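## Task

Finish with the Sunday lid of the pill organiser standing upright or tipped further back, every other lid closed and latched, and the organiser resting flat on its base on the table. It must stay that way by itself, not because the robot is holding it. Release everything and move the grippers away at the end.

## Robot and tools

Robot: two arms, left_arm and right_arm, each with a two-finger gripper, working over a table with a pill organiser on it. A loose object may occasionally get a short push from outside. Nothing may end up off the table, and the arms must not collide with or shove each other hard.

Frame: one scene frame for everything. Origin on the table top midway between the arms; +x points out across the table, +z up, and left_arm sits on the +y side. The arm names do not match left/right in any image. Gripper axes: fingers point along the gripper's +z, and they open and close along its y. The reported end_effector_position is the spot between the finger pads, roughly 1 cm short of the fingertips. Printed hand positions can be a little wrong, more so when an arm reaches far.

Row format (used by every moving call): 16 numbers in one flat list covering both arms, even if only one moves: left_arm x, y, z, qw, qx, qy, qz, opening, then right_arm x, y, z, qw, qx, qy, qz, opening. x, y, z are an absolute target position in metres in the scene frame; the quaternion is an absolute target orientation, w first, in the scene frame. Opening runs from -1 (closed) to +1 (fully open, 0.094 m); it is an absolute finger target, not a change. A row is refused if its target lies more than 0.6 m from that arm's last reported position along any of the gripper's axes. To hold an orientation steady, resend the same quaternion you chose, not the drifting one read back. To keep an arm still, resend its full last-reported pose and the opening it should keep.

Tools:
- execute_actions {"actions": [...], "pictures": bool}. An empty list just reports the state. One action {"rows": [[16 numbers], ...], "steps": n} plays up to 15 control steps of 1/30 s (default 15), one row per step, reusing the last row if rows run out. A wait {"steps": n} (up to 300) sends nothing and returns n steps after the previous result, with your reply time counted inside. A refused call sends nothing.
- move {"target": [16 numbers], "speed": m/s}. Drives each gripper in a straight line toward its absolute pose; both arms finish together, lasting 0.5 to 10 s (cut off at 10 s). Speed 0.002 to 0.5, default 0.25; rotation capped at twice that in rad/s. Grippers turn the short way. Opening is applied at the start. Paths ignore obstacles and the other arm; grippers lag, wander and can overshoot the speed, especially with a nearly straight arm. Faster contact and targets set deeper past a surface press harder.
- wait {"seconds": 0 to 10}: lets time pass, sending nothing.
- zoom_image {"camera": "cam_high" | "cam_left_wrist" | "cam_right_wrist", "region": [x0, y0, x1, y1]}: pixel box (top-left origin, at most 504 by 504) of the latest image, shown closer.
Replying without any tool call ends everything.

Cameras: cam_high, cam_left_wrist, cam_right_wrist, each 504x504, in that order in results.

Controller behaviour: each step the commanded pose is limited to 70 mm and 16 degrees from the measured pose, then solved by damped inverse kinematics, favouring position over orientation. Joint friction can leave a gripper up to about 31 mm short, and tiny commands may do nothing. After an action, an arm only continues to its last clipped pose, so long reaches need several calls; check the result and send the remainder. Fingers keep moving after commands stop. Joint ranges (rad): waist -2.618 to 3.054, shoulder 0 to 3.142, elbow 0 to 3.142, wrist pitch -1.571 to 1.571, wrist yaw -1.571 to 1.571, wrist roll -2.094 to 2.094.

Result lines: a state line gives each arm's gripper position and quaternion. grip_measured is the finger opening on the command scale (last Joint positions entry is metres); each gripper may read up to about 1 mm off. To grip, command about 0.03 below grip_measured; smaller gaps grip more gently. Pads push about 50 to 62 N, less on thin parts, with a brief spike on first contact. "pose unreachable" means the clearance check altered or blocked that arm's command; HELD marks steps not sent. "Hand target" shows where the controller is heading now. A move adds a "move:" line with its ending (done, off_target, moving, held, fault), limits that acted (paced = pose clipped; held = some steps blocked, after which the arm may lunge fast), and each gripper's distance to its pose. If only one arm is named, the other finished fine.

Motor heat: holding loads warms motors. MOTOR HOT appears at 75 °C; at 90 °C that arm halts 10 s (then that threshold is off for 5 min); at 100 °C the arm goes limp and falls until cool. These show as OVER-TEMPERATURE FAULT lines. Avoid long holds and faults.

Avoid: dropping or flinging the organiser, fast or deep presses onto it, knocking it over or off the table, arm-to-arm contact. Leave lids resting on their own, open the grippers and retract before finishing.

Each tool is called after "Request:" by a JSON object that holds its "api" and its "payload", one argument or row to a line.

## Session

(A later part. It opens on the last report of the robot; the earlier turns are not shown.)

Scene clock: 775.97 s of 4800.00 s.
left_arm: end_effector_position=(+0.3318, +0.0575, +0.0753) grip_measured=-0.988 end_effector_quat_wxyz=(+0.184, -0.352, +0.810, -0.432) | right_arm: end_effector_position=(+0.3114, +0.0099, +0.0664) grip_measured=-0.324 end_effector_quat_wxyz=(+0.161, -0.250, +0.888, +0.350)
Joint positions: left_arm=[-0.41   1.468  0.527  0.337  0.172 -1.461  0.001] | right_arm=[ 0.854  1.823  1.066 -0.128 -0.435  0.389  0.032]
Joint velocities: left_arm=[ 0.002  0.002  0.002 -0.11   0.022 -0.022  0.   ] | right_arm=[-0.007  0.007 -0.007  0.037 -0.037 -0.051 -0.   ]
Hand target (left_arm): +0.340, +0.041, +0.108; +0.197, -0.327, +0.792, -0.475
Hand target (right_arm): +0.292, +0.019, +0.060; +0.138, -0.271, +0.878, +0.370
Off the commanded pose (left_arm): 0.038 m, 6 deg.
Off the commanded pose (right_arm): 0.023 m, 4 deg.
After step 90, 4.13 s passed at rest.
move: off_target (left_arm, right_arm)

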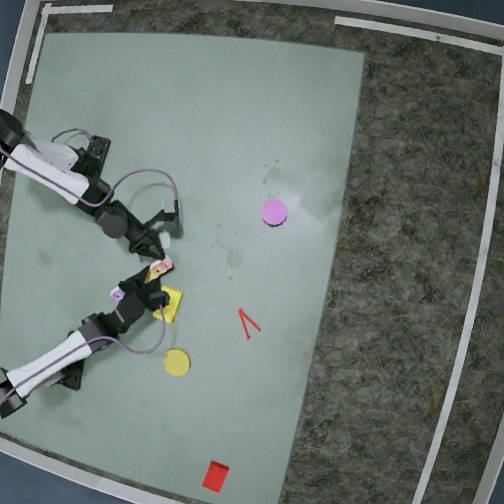

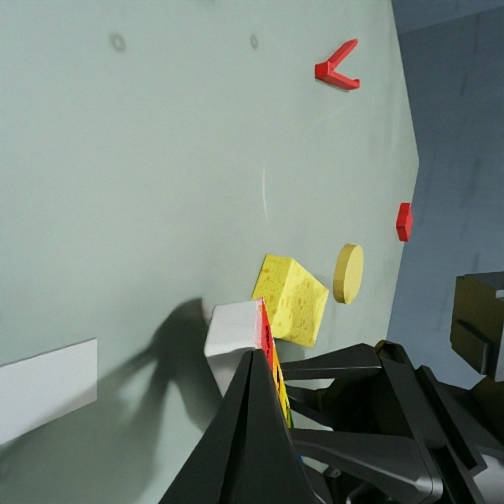

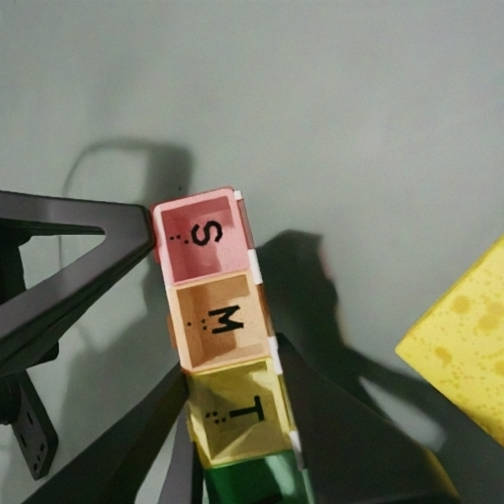

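Request:
{"api": "move", "payload": {
  "target": [0.336,0.050,0.130,0.197,-0.328,0.792,-0.476,-1,0.292,0.020,0.055,0.139,-0.271,0.878,0.370,-0.4],
  "speed": 0.02
}}

Request:
{"api": "zoom_image", "payload": {
  "camera": "cam_left_wrist",
  "region": [170,270,330,430]
}}

Scene clock: 790.10 s of 4800.00 s.
left_arm: end_effector_position=(+0.3355, +0.0492, +0.1215) grip_measured=-0.995 end_effector_quat_wxyz=(+0.197, -0.330, +0.793, -0.473) | right_arm: end_effector_position=(+0.2988, +0.0184, +0.0601) grip_measured=-0.324 end_effector_quat_wxyz=(+0.143, -0.263, +0.881, +0.365)
Joint positions: left_arm=[-0.41   1.37   0.574  0.289  0.202 -1.46   0.   ] | right_arm=[ 0.874  1.844  1.058 -0.106 -0.475  0.39   0.032]
Joint velocities: left_arm=[-0.002 -0.007 -0.002 -0.037 -0.022 -0.007  0.001] | right_arm=[-0.007  0.002 -0.012 -0.007  0.022 -0.007 -0.001]
Hand target (left_arm): +0.336, +0.050, +0.129; +0.198, -0.328, +0.792, -0.476
Hand target (right_arm): +0.292, +0.020, +0.055; +0.138, -0.271, +0.878, +0.370
Off the commanded pose (left_arm): 0.009 m, 0 deg.
Off the commanded pose (right_arm): 0.009 m, 1 deg.
After step 90, 8.10 s passed at rest.
move: done

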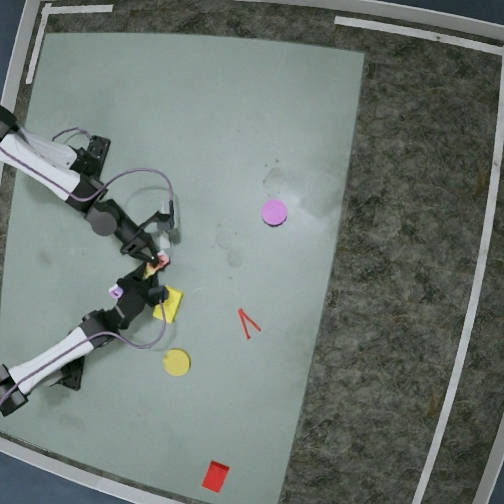

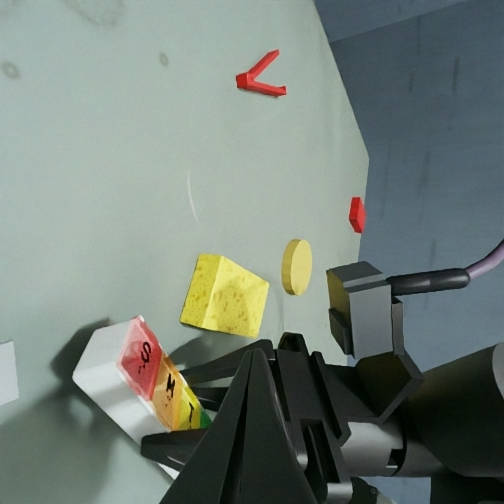

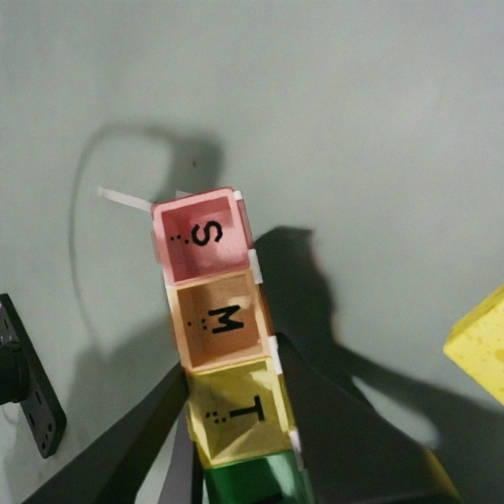

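Region (170, 270, 330, 430) of cam_left_wrist's 504x504 image, scaled by 3.150, with more detail than that image has.

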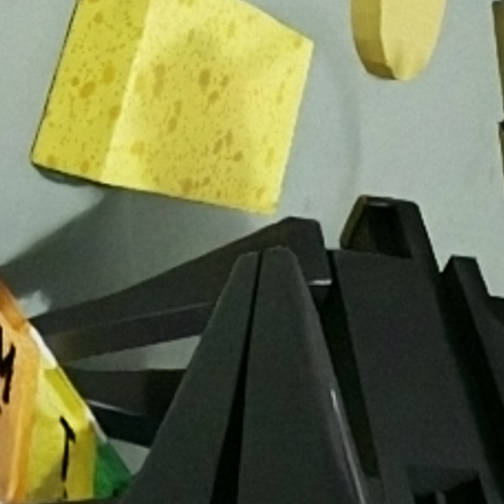

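Request:
{"api": "zoom_image", "payload": {
  "camera": "cam_left_wrist",
  "region": [60,300,220,460]
}}

Region (60, 300, 220, 460) of cam_left_wrist's 504x504 image, scaled by 3.150, with more detail than that image has.

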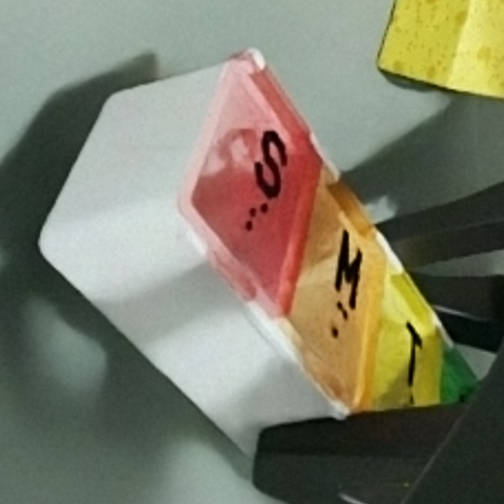

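Request:
{"api": "move", "payload": {
  "target": [0.300,0.085,0.115,0.197,-0.328,0.792,-0.476,-0.6,0.295,0.015,0.078,0.139,-0.271,0.878,0.370,-0.4],
  "speed": 0.05
}}

Request:
{"api": "move", "payload": {
  "target": [0.309,0.070,0.080,0.197,-0.328,0.792,-0.476,-0.6,0.295,0.015,0.078,0.139,-0.271,0.878,0.370,-0.4],
  "speed": 0.04
}}

Scene clock: 820.67 s of 4800.00 s.
left_arm: end_effector_position=(+0.3079, +0.0776, +0.1252) grip_measured=-0.603 end_effector_quat_wxyz=(+0.206, -0.324, +0.784, -0.488) | right_arm: end_effector_position=(+0.2909, +0.0123, +0.0641) grip_measured=-0.324 end_effector_quat_wxyz=(+0.129, -0.266, +0.885, +0.360)
Joint positions: left_arm=[-0.361  1.178  0.427  0.281  0.249 -1.438  0.019] | right_arm=[ 0.874  1.816  1.058 -0.167 -0.484  0.38   0.032]
Joint velocities: left_arm=[-0.002  0.007 -0.002 -0.066 -0.022 -0.081 -0.   ] | right_arm=[ 0.002  0.017 -0.002 -0.037  0.022 -0.022  0.   ]
Hand target (left_arm): +0.300, +0.084, +0.114; +0.197, -0.328, +0.791, -0.477
Hand target (right_arm): +0.295, +0.015, +0.078; +0.139, -0.271, +0.878, +0.370
Off the commanded pose (left_arm): 0.015 m, 2 deg.
Off the commanded pose (right_arm): 0.015 m, 2 deg.
After step 90, 26.23 s passed at rest.
move: off_target (left_arm, right_arm)

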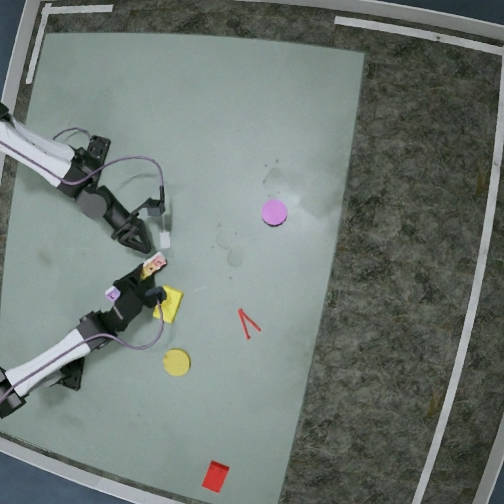

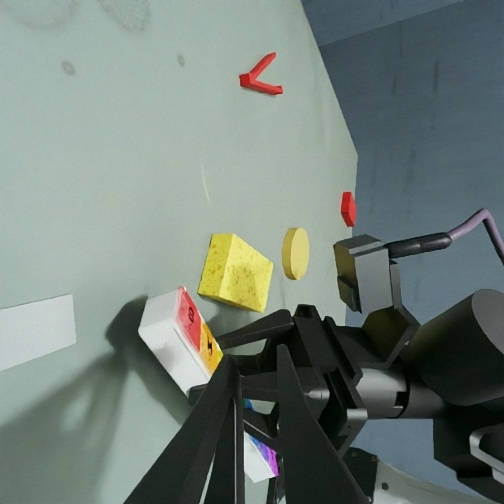

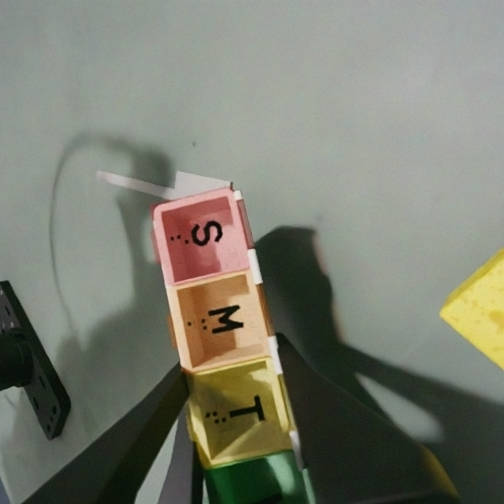

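Scene clock: 822.30 s of 4800.00 s.
left_arm: end_effector_position=(+0.3155, +0.0691, +0.0985) grip_measured=-0.603 end_effector_quat_wxyz=(+0.209, -0.319, +0.783, -0.491) | right_arm: end_effector_position=(+0.2905, +0.0120, +0.0638) grip_measured=-0.324 end_effector_quat_wxyz=(+0.128, -0.267, +0.885, +0.360)
Joint positions: left_arm=[-0.377  1.333  0.381  0.492  0.237 -1.439  0.019] | right_arm=[ 0.874  1.816  1.058 -0.17  -0.485  0.38   0.032]
Joint velocities: left_arm=[-0.002 -0.012 -0.007 -0.081 -0.007 -0.081  0.001] | right_arm=[-0.012 -0.002 -0.002 -0.037  0.037  0.051  0.001]
Hand target (left_arm): +0.308, +0.071, +0.081; +0.197, -0.328, +0.792, -0.476
Hand target (right_arm): +0.295, +0.015, +0.078; +0.139, -0.271, +0.878, +0.370
Off the commanded pose (left_arm): 0.020 m, 3 deg.
Off the commanded pose (right_arm): 0.015 m, 2 deg.
move: off_target (left_arm, right_arm)

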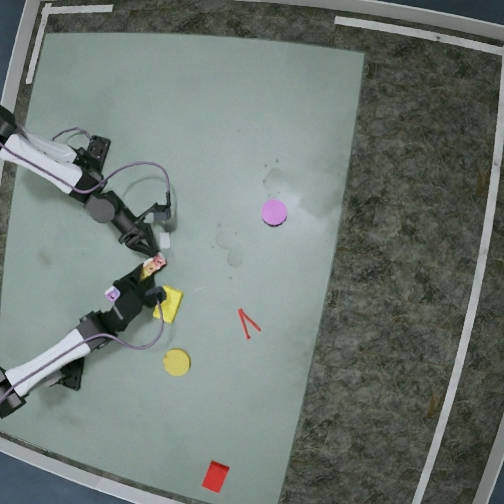

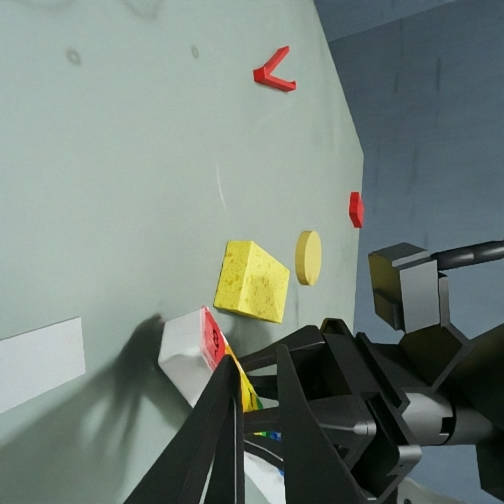

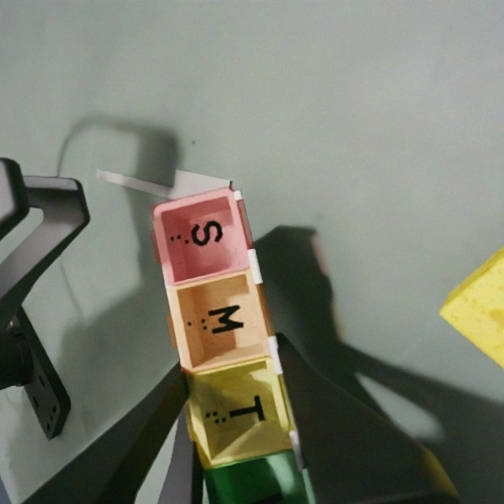

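Request:
{"api": "move", "payload": {
  "target": [0.293,0.068,0.072,0.197,-0.328,0.792,-0.476,-0.6,0.295,0.015,0.078,0.139,-0.271,0.878,0.370,-0.4],
  "speed": 0.03
}}

Scene clock: 830.30 s of 4800.00 s.
left_arm: end_effector_position=(+0.2997, +0.0661, +0.0840) grip_measured=-0.603 end_effector_quat_wxyz=(+0.204, -0.322, +0.787, -0.485) | right_arm: end_effector_position=(+0.2904, +0.0120, +0.0638) grip_measured=-0.324 end_effector_quat_wxyz=(+0.128, -0.267, +0.885, +0.360)
Joint positions: left_arm=[-0.426  1.333  0.321  0.541  0.195 -1.462  0.019] | right_arm=[ 0.874  1.816  1.058 -0.17  -0.486  0.38   0.032]
Joint velocities: left_arm=[ 0.002 -0.007 -0.017  0.022 -0.037  0.007 -0.   ] | right_arm=[-0.022  0.002 -0.017 -0.051  0.022 -0.007 -0.001]
Hand target (left_arm): +0.293, +0.068, +0.072; +0.197, -0.328, +0.792, -0.476
Hand target (right_arm): +0.295, +0.015, +0.078; +0.139, -0.271, +0.878, +0.370
Off the commanded pose (left_arm): 0.014 m, 2 deg.
Off the commanded pose (right_arm): 0.015 m, 2 deg.
After step 90, 3.60 s passed at rest.
move: off_target (left_arm, right_arm)

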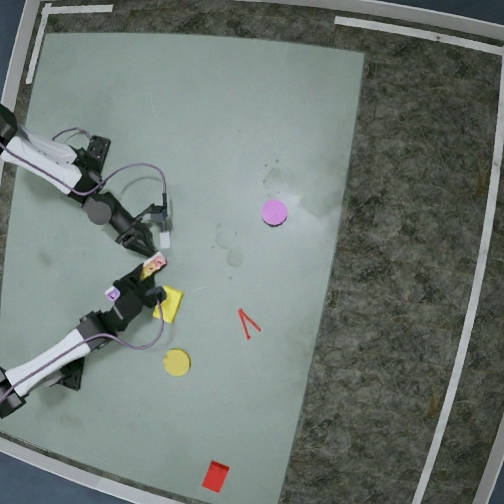

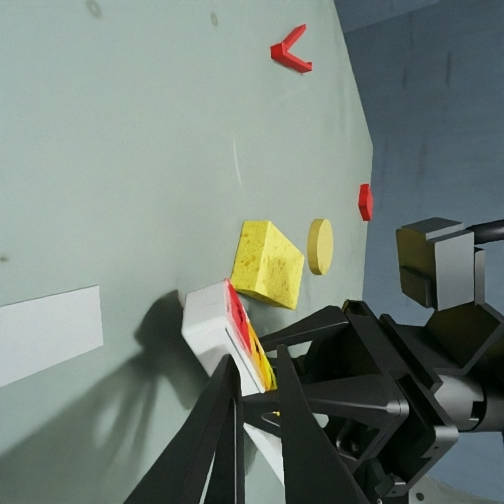

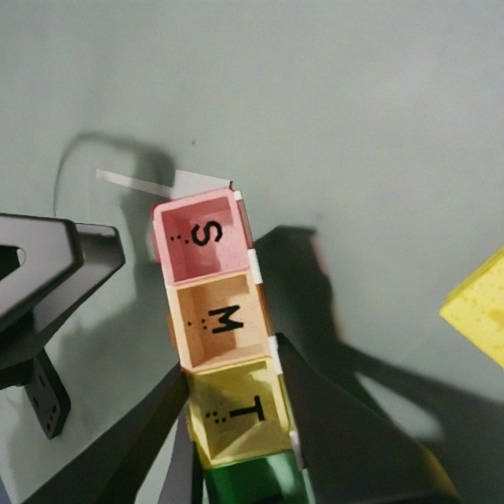

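Request:
{"api": "move", "payload": {
  "target": [0.318,0.052,0.071,0.197,-0.328,0.792,-0.476,-0.6,0.295,0.015,0.078,0.139,-0.271,0.878,0.370,-0.4],
  "speed": 0.02
}}

Request:
{"api": "zoom_image", "payload": {
  "camera": "cam_left_wrist",
  "region": [170,270,330,430]
}}

Scene clock: 839.60 s of 4800.00 s.
left_arm: end_effector_position=(+0.3151, +0.0567, +0.0750) grip_measured=-0.603 end_effector_quat_wxyz=(+0.200, -0.326, +0.790, -0.479) | right_arm: end_effector_position=(+0.2943, +0.0093, +0.0627) grip_measured=-0.324 end_effector_quat_wxyz=(+0.132, -0.262, +0.888, +0.355)
Joint positions: left_arm=[-0.426  1.453  0.379  0.584  0.193 -1.465  0.019] | right_arm=[ 0.867  1.816  1.058 -0.172 -0.473  0.38   0.032]
Joint velocities: left_arm=[-0.002 -0.022 -0.007 -0.051  0.037  0.007 -0.001] | right_arm=[ 0.007 -0.012 -0.007  0.007 -0.037 -0.037 -0.001]
Hand target (left_arm): +0.318, +0.052, +0.072; +0.197, -0.328, +0.792, -0.476
Hand target (right_arm): +0.295, +0.014, +0.078; +0.139, -0.271, +0.878, +0.370
Off the commanded pose (left_arm): 0.007 m, 1 deg.
Off the commanded pose (right_arm): 0.016 m, 2 deg.
After step 90, 4.73 s passed at rest.
move: off_target (right_arm)

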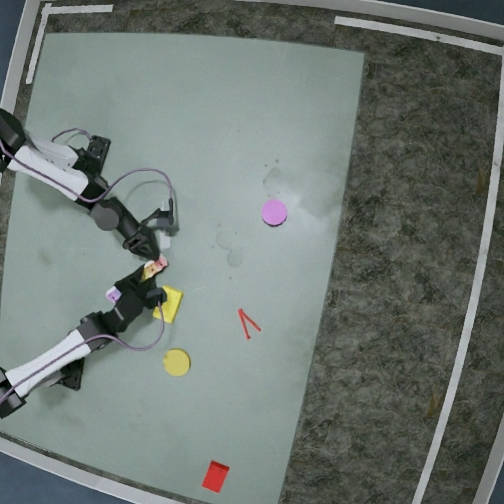

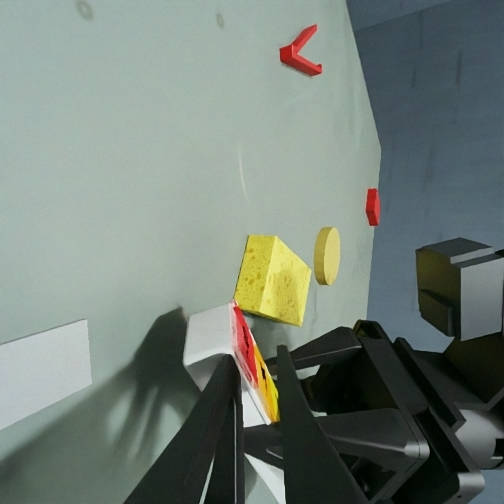

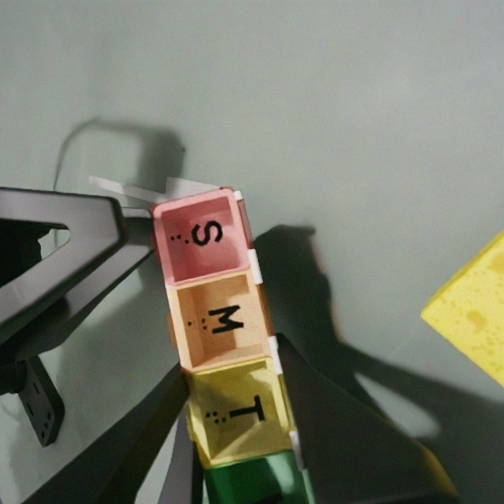

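Region (170, 270, 330, 430) of cam_left_wrist's 504x504 image, scaled by 3.150, with more detail than that image has.

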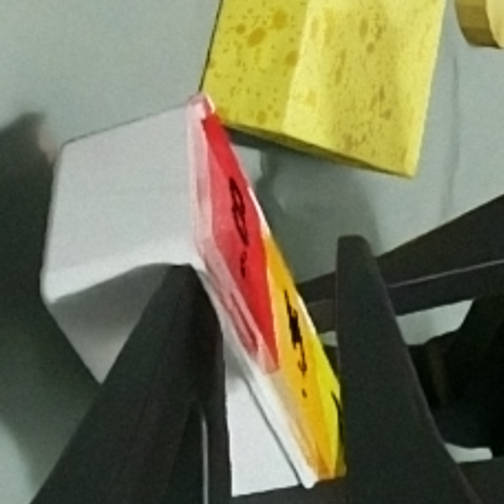

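Request:
{"api": "move", "payload": {
  "target": [0.320,0.050,0.073,0.197,-0.328,0.792,-0.476,-1,0.295,0.015,0.078,0.139,-0.271,0.878,0.370,-0.4],
  "speed": 0.02
}}

Request:
{"api": "zoom_image", "payload": {
  "camera": "cam_left_wrist",
  "region": [170,270,330,430]
}}

Scene clock: 845.40 s of 4800.00 s.
left_arm: end_effector_position=(+0.3191, +0.0545, +0.0809) grip_measured=-0.995 end_effector_quat_wxyz=(+0.204, -0.324, +0.787, -0.484) | right_arm: end_effector_position=(+0.2926, +0.0098, +0.0632) grip_measured=-0.324 end_effector_quat_wxyz=(+0.128, -0.263, +0.887, +0.358)
Joint positions: left_arm=[-0.426  1.453  0.394  0.585  0.192 -1.465  0.   ] | right_arm=[ 0.867  1.816  1.058 -0.173 -0.484  0.38   0.032]
Joint velocities: left_arm=[-0.007 -0.017  0.007 -0.095  0.022  0.037  0.   ] | right_arm=[-0.007  0.007  0.007 -0.007 -0.007 -0.051 -0.001]
Hand target (left_arm): +0.320, +0.050, +0.073; +0.197, -0.328, +0.792, -0.476
Hand target (right_arm): +0.295, +0.015, +0.078; +0.139, -0.271, +0.878, +0.370
Off the commanded pose (left_arm): 0.009 m, 2 deg.
Off the commanded pose (right_arm): 0.016 m, 2 deg.
After step 90, 1.50 s passed at rest.
move: off_target (right_arm)

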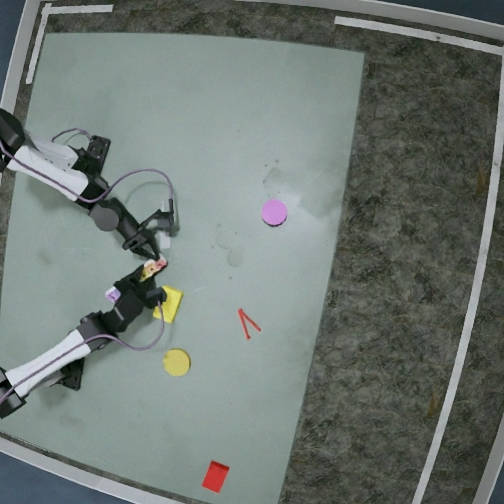

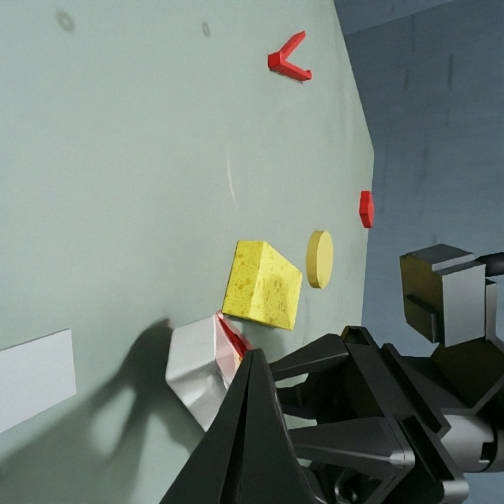

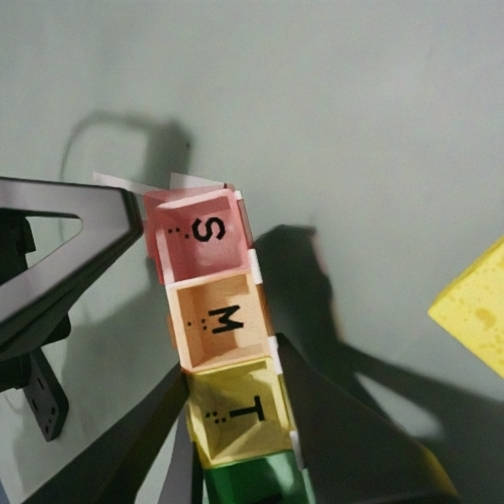

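Region (170, 270, 330, 430) of cam_left_wrist's 504x504 image, scaled by 3.150, with more detail than that image has.

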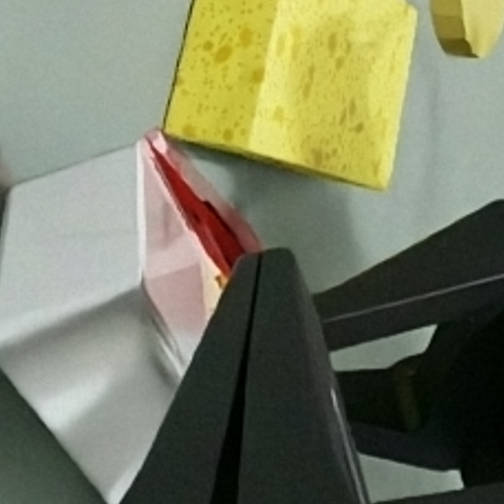

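Request:
{"api": "move", "payload": {
  "target": [0.306,0.066,0.088,0.197,-0.328,0.792,-0.476,-1,0.295,0.015,0.078,0.139,-0.271,0.878,0.370,-0.4],
  "speed": 0.03
}}

Request:
{"api": "move", "payload": {
  "target": [0.304,0.066,0.080,0.197,-0.328,0.792,-0.476,-0.5,0.295,0.015,0.078,0.139,-0.271,0.878,0.370,-0.4],
  "speed": 0.03
}}

Request:
{"api": "zoom_image", "payload": {
  "camera": "cam_left_wrist",
  "region": [170,270,330,430]
}}

Scene clock: 865.10 s of 4800.00 s.
left_arm: end_effector_position=(+0.3122, +0.0583, +0.0962) grip_measured=-0.995 end_effector_quat_wxyz=(+0.205, -0.322, +0.785, -0.487) | right_arm: end_effector_position=(+0.2923, +0.0100, +0.0634) grip_measured=-0.324 end_effector_quat_wxyz=(+0.128, -0.264, +0.886, +0.359)
Joint positions: left_arm=[-0.426  1.352  0.394  0.492  0.195 -1.465  0.   ] | right_arm=[ 0.867  1.816  1.058 -0.173 -0.486  0.38   0.032]
Joint velocities: left_arm=[-0.007 -0.022 -0.002  0.007 -0.081 -0.007  0.   ] | right_arm=[ 0.007 -0.007  0.012  0.066  0.066  0.007  0.001]
Hand target (left_arm): +0.306, +0.065, +0.088; +0.197, -0.328, +0.792, -0.476
Hand target (right_arm): +0.295, +0.015, +0.078; +0.139, -0.271, +0.878, +0.370
Off the commanded pose (left_arm): 0.013 m, 2 deg.
Off the commanded pose (right_arm): 0.016 m, 2 deg.
After step 90, 15.57 s passed at rest.
move: off_target (left_arm, right_arm)

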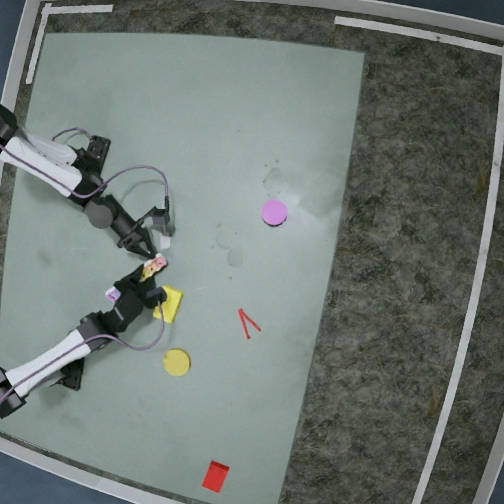

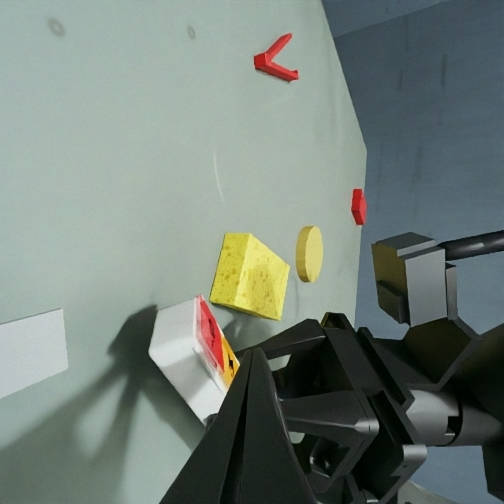

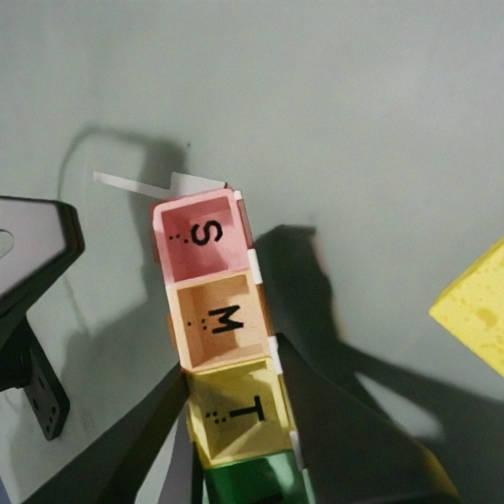

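Scene clock: 866.03 s of 4800.00 s.
left_arm: end_effector_position=(+0.3082, +0.0608, +0.0900) grip_measured=-0.503 end_effector_quat_wxyz=(+0.202, -0.323, +0.788, -0.484) | right_arm: end_effector_position=(+0.2923, +0.0100, +0.0634) grip_measured=-0.324 end_effector_quat_wxyz=(+0.128, -0.264, +0.886, +0.359)
Joint positions: left_arm=[-0.426  1.352  0.373  0.502  0.195 -1.465  0.023] | right_arm=[ 0.867  1.816  1.058 -0.173 -0.486  0.38   0.032]
Joint velocities: left_arm=[-0.002 -0.022 -0.007 -0.051 -0.037 -0.022 -0.001] | right_arm=[-0.002  0.012  0.007  0.007 -0.11   0.037 -0.   ]
Hand target (left_arm): +0.304, +0.066, +0.080; +0.197, -0.328, +0.792, -0.476
Hand target (right_arm): +0.295, +0.015, +0.078; +0.139, -0.271, +0.878, +0.370
Off the commanded pose (left_arm): 0.012 m, 1 deg.
Off the commanded pose (right_arm): 0.016 m, 2 deg.
move: off_target (left_arm, right_arm)

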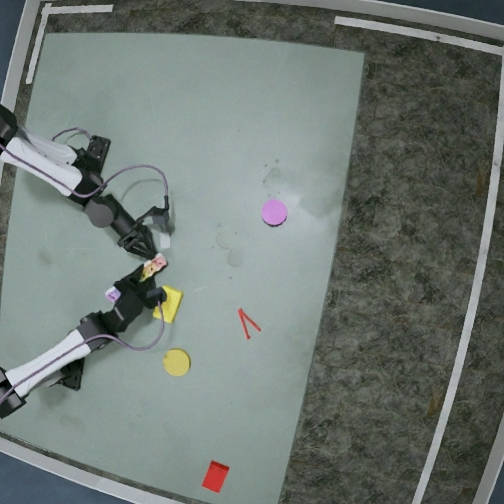

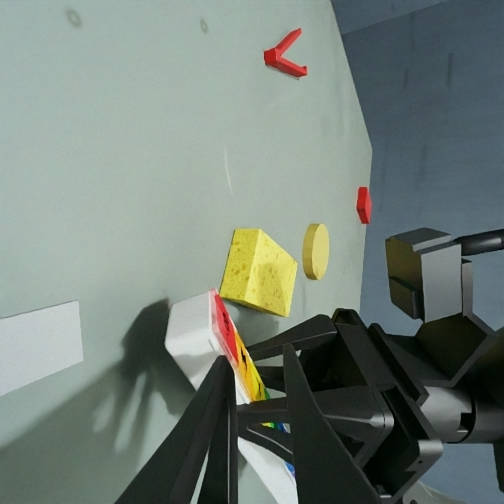

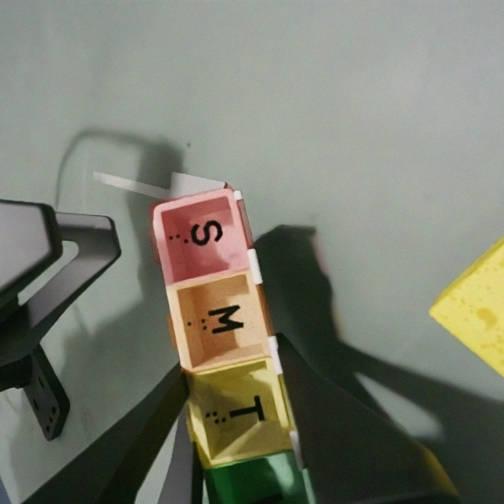

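Region (170, 270, 330, 430) of cam_left_wrist's 504x504 image, scaled by 3.150, with more detail than that image has.

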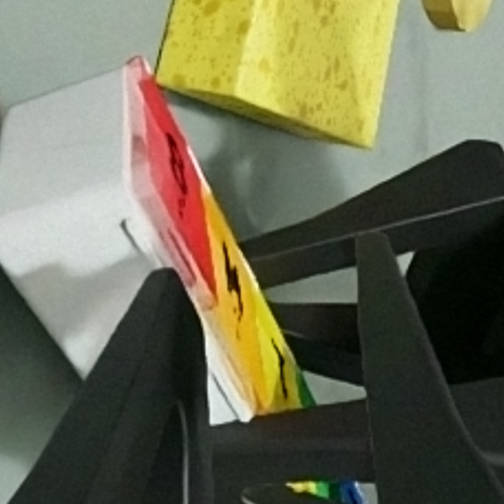

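Request:
{"api": "move", "payload": {
  "target": [0.295,0.068,0.072,0.197,-0.328,0.792,-0.476,-0.6,0.295,0.015,0.078,0.139,-0.271,0.878,0.370,-0.4],
  "speed": 0.03
}}

Request:
{"api": "move", "payload": {
  "target": [0.317,0.053,0.071,0.197,-0.328,0.792,-0.476,-0.6,0.295,0.015,0.078,0.139,-0.271,0.878,0.370,-0.4],
  "speed": 0.025
}}

Request:
{"api": "zoom_image", "payload": {
  "camera": "cam_left_wrist",
  "region": [170,270,330,430]
}}

Scene clock: 877.13 s of 4800.00 s.
left_arm: end_effector_position=(+0.3010, +0.0654, +0.0806) grip_measured=-0.598 end_effector_quat_wxyz=(+0.201, -0.324, +0.789, -0.482) | right_arm: end_effector_position=(+0.2923, +0.0100, +0.0634) grip_measured=-0.324 end_effector_quat_wxyz=(+0.128, -0.264, +0.886, +0.359)
Joint positions: left_arm=[-0.426  1.352  0.327  0.545  0.195 -1.465  0.019] | right_arm=[ 0.867  1.816  1.058 -0.173 -0.486  0.38   0.032]
Joint velocities: left_arm=[-0.002 -0.012 -0.002  0.007 -0.022  0.007  0.   ] | right_arm=[ 0.017 -0.012 -0.017 -0.022  0.051 -0.051 -0.   ]
Hand target (left_arm): +0.295, +0.068, +0.072; +0.197, -0.328, +0.792, -0.476
Hand target (right_arm): +0.295, +0.015, +0.078; +0.139, -0.271, +0.878, +0.370
Off the commanded pose (left_arm): 0.011 m, 1 deg.
Off the commanded pose (right_arm): 0.016 m, 2 deg.
After step 90, 7.10 s passed at rest.
move: off_target (left_arm, right_arm)

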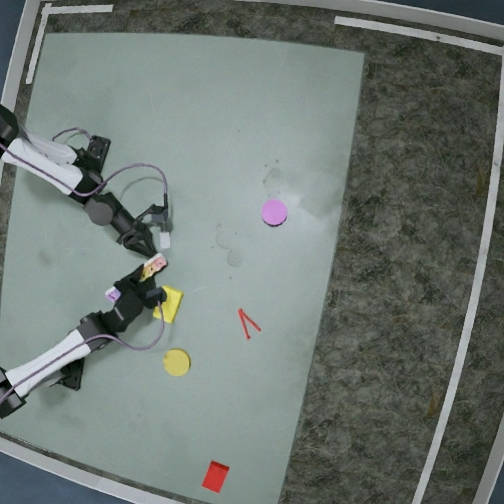

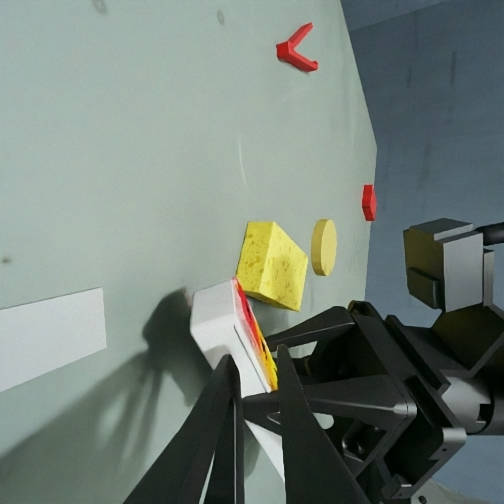

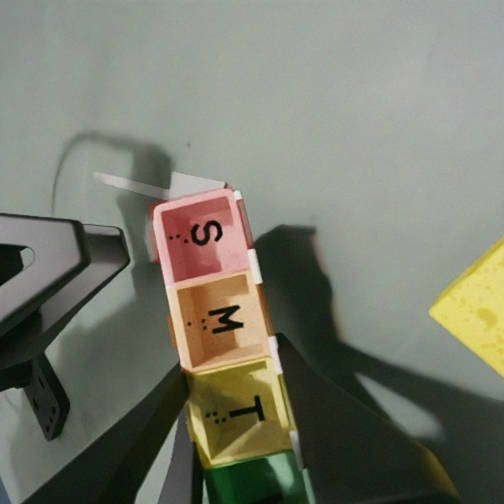

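Scene clock: 878.27 s of 4800.00 s.
left_arm: end_effector_position=(+0.3130, +0.0577, +0.0729) grip_measured=-0.598 end_effector_quat_wxyz=(+0.198, -0.326, +0.792, -0.477) | right_arm: end_effector_position=(+0.2928, +0.0093, +0.0627) grip_measured=-0.324 end_effector_quat_wxyz=(+0.128, -0.263, +0.887, +0.357)
Joint positions: left_arm=[-0.426  1.449  0.373  0.58   0.195 -1.465  0.019] | right_arm=[ 0.867  1.816  1.058 -0.175 -0.481  0.38   0.032]
Joint velocities: left_arm=[ 0.007  0.002  0.002  0.022 -0.007  0.022  0.   ] | right_arm=[-0.002  0.007 -0.012 -0.007  0.037 -0.007  0.   ]
Hand target (left_arm): +0.317, +0.053, +0.071; +0.197, -0.328, +0.792, -0.476
Hand target (right_arm): +0.295, +0.014, +0.078; +0.139, -0.271, +0.878, +0.370
Off the commanded pose (left_arm): 0.006 m, 0 deg.
Off the commanded pose (right_arm): 0.016 m, 2 deg.
move: off_target (right_arm)

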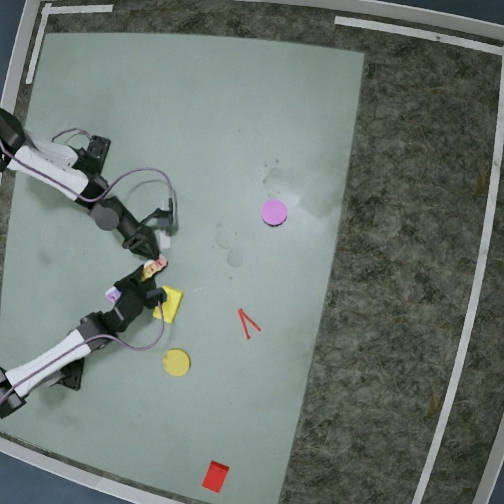

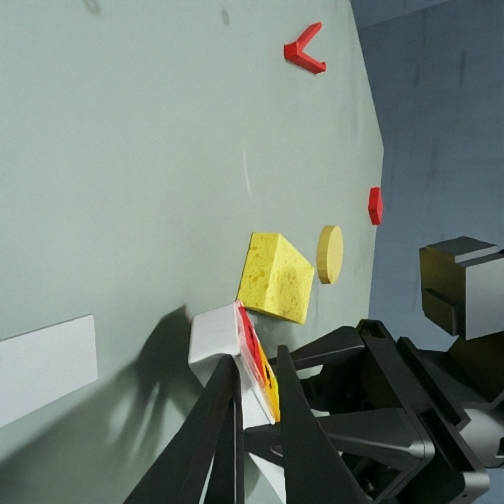

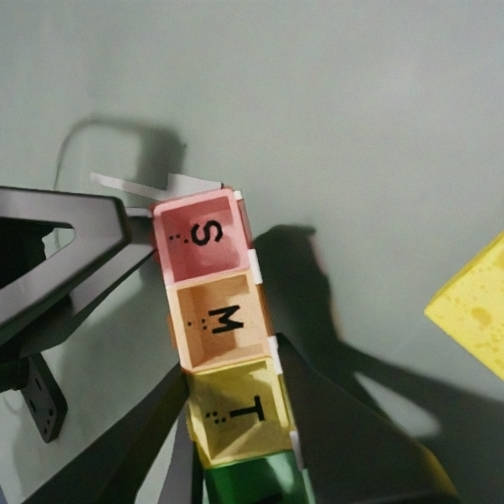

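Region (170, 270, 330, 430) of cam_left_wrist's 504x504 image, scaled by 3.150, with more detail than that image has.

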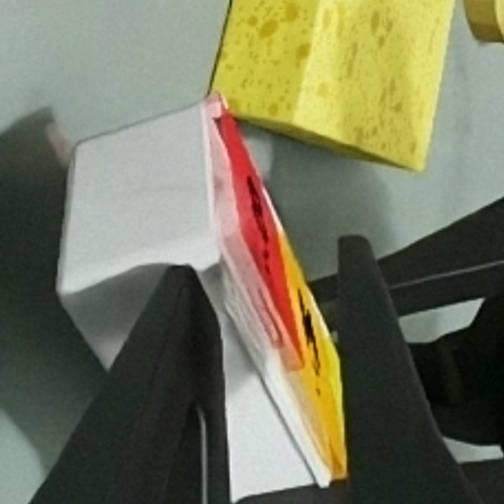

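Request:
{"api": "move", "payload": {
  "target": [0.322,0.049,0.090,0.197,-0.328,0.792,-0.476,-0.6,0.295,0.015,0.078,0.139,-0.271,0.878,0.370,-0.4],
  "speed": 0.02
}}

Request:
{"api": "zoom_image", "payload": {
  "camera": "cam_left_wrist",
  "region": [130,250,330,450]
}}

Scene clock: 886.73 s of 4800.00 s.
left_arm: end_effector_position=(+0.3175, +0.0551, +0.0739) grip_measured=-0.598 end_effector_quat_wxyz=(+0.188, -0.333, +0.800, -0.462) | right_arm: end_effector_position=(+0.2954, +0.0078, +0.0618) grip_measured=-0.324 end_effector_quat_wxyz=(+0.132, -0.260, +0.890, +0.352)
Joint positions: left_arm=[-0.426  1.449  0.429  0.483  0.194 -1.465  0.019] | right_arm=[ 0.865  1.816  1.058 -0.175 -0.467  0.38   0.032]
Joint velocities: left_arm=[-0.022 -0.012  0.017 -0.095  0.037  0.037  0.   ] | right_arm=[-0.012  0.002  0.002 -0.051  0.007 -0.022 -0.   ]
Hand target (left_arm): +0.322, +0.049, +0.090; +0.197, -0.328, +0.792, -0.476
Hand target (right_arm): +0.295, +0.014, +0.078; +0.139, -0.271, +0.878, +0.370
Off the commanded pose (left_arm): 0.018 m, 2 deg.
Off the commanded pose (right_arm): 0.018 m, 3 deg.
After step 90, 4.17 s passed at rest.
move: off_target (left_arm, right_arm)

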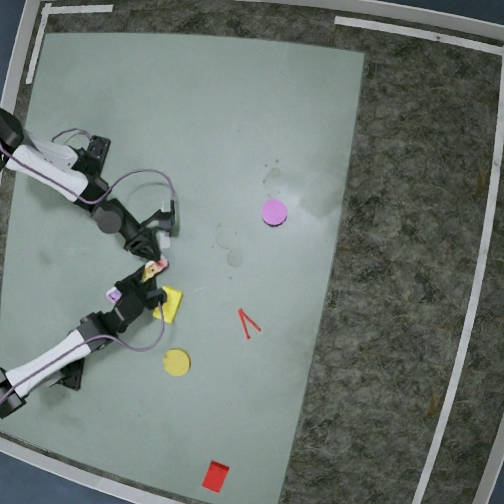

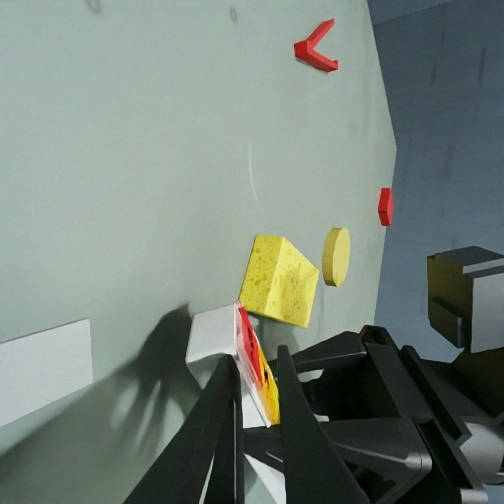

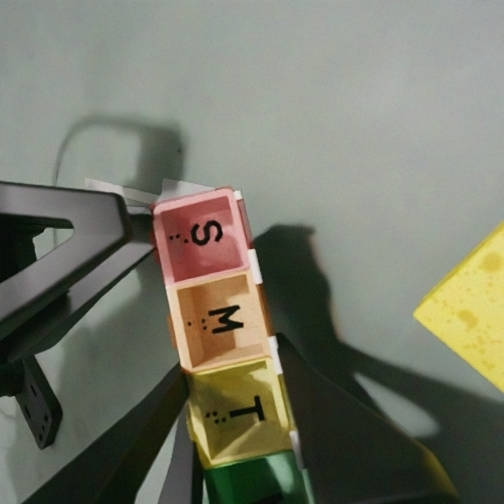

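Region (130, 250, 330, 450) of cam_left_wrist's 504x504 image, scaled by 2.520, with more detail than that image has.

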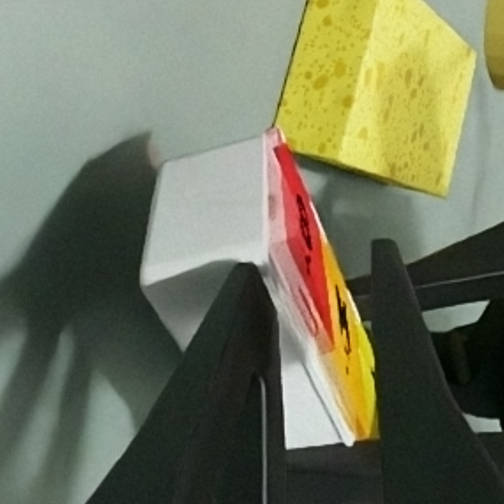

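Request:
{"api": "move", "payload": {
  "target": [0.317,0.055,0.100,0.197,-0.328,0.792,-0.476,-0.7,0.295,0.015,0.078,0.139,-0.271,0.878,0.370,-0.4],
  "speed": 0.015
}}

Request:
{"api": "zoom_image", "payload": {
  "camera": "cam_left_wrist",
  "region": [130,250,330,450]
}}

Scene clock: 900.93 s of 4800.00 s.
left_arm: end_effector_position=(+0.3153, +0.0568, +0.0909) grip_measured=-0.697 end_effector_quat_wxyz=(+0.196, -0.329, +0.794, -0.473) | right_arm: end_effector_position=(+0.2928, +0.0092, +0.0630) grip_measured=-0.324 end_effector_quat_wxyz=(+0.127, -0.262, +0.887, +0.358)
Joint positions: left_arm=[-0.426  1.376  0.429  0.439  0.192 -1.465  0.014] | right_arm=[ 0.865  1.816  1.058 -0.175 -0.485  0.38   0.032]
Joint velocities: left_arm=[ 0.002 -0.002 -0.002  0.022  0.022 -0.066  0.001] | right_arm=[-0.002 -0.007  0.007 -0.007 -0.022 -0.037 -0.   ]
Hand target (left_arm): +0.317, +0.055, +0.100; +0.197, -0.328, +0.792, -0.476
Hand target (right_arm): +0.295, +0.015, +0.078; +0.139, -0.271, +0.878, +0.370
Off the commanded pose (left_arm): 0.009 m, 0 deg.
Off the commanded pose (right_arm): 0.016 m, 2 deg.
After step 90, 9.23 s passed at rest.
move: off_target (right_arm)

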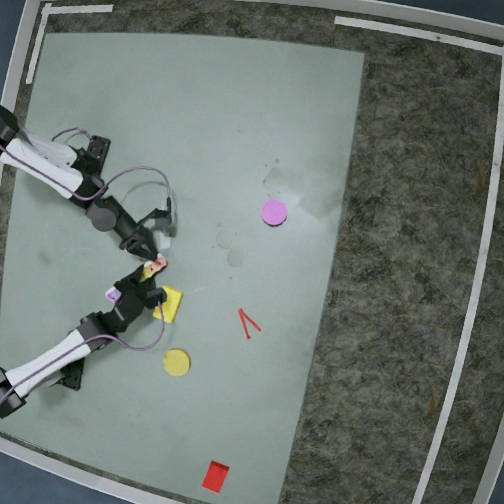

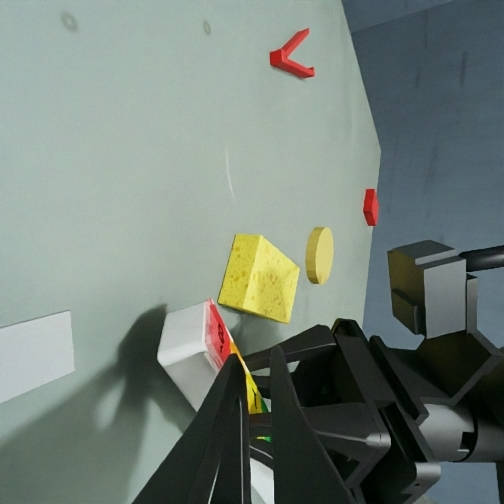

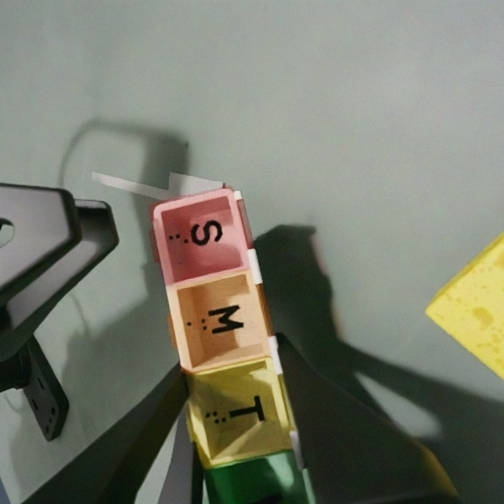

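Region (130, 250, 330, 450) of cam_left_wrist's 504x504 image, scaled by 2.520, with more detail than that image has.

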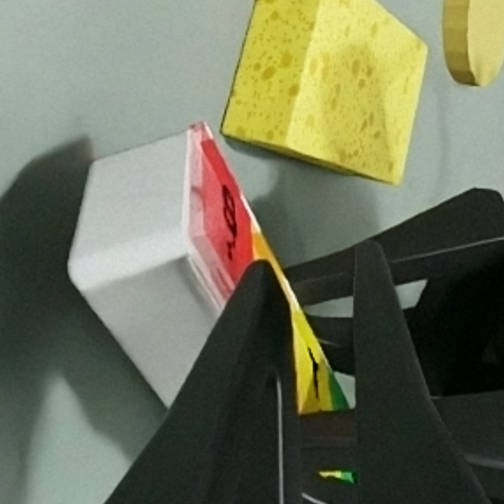

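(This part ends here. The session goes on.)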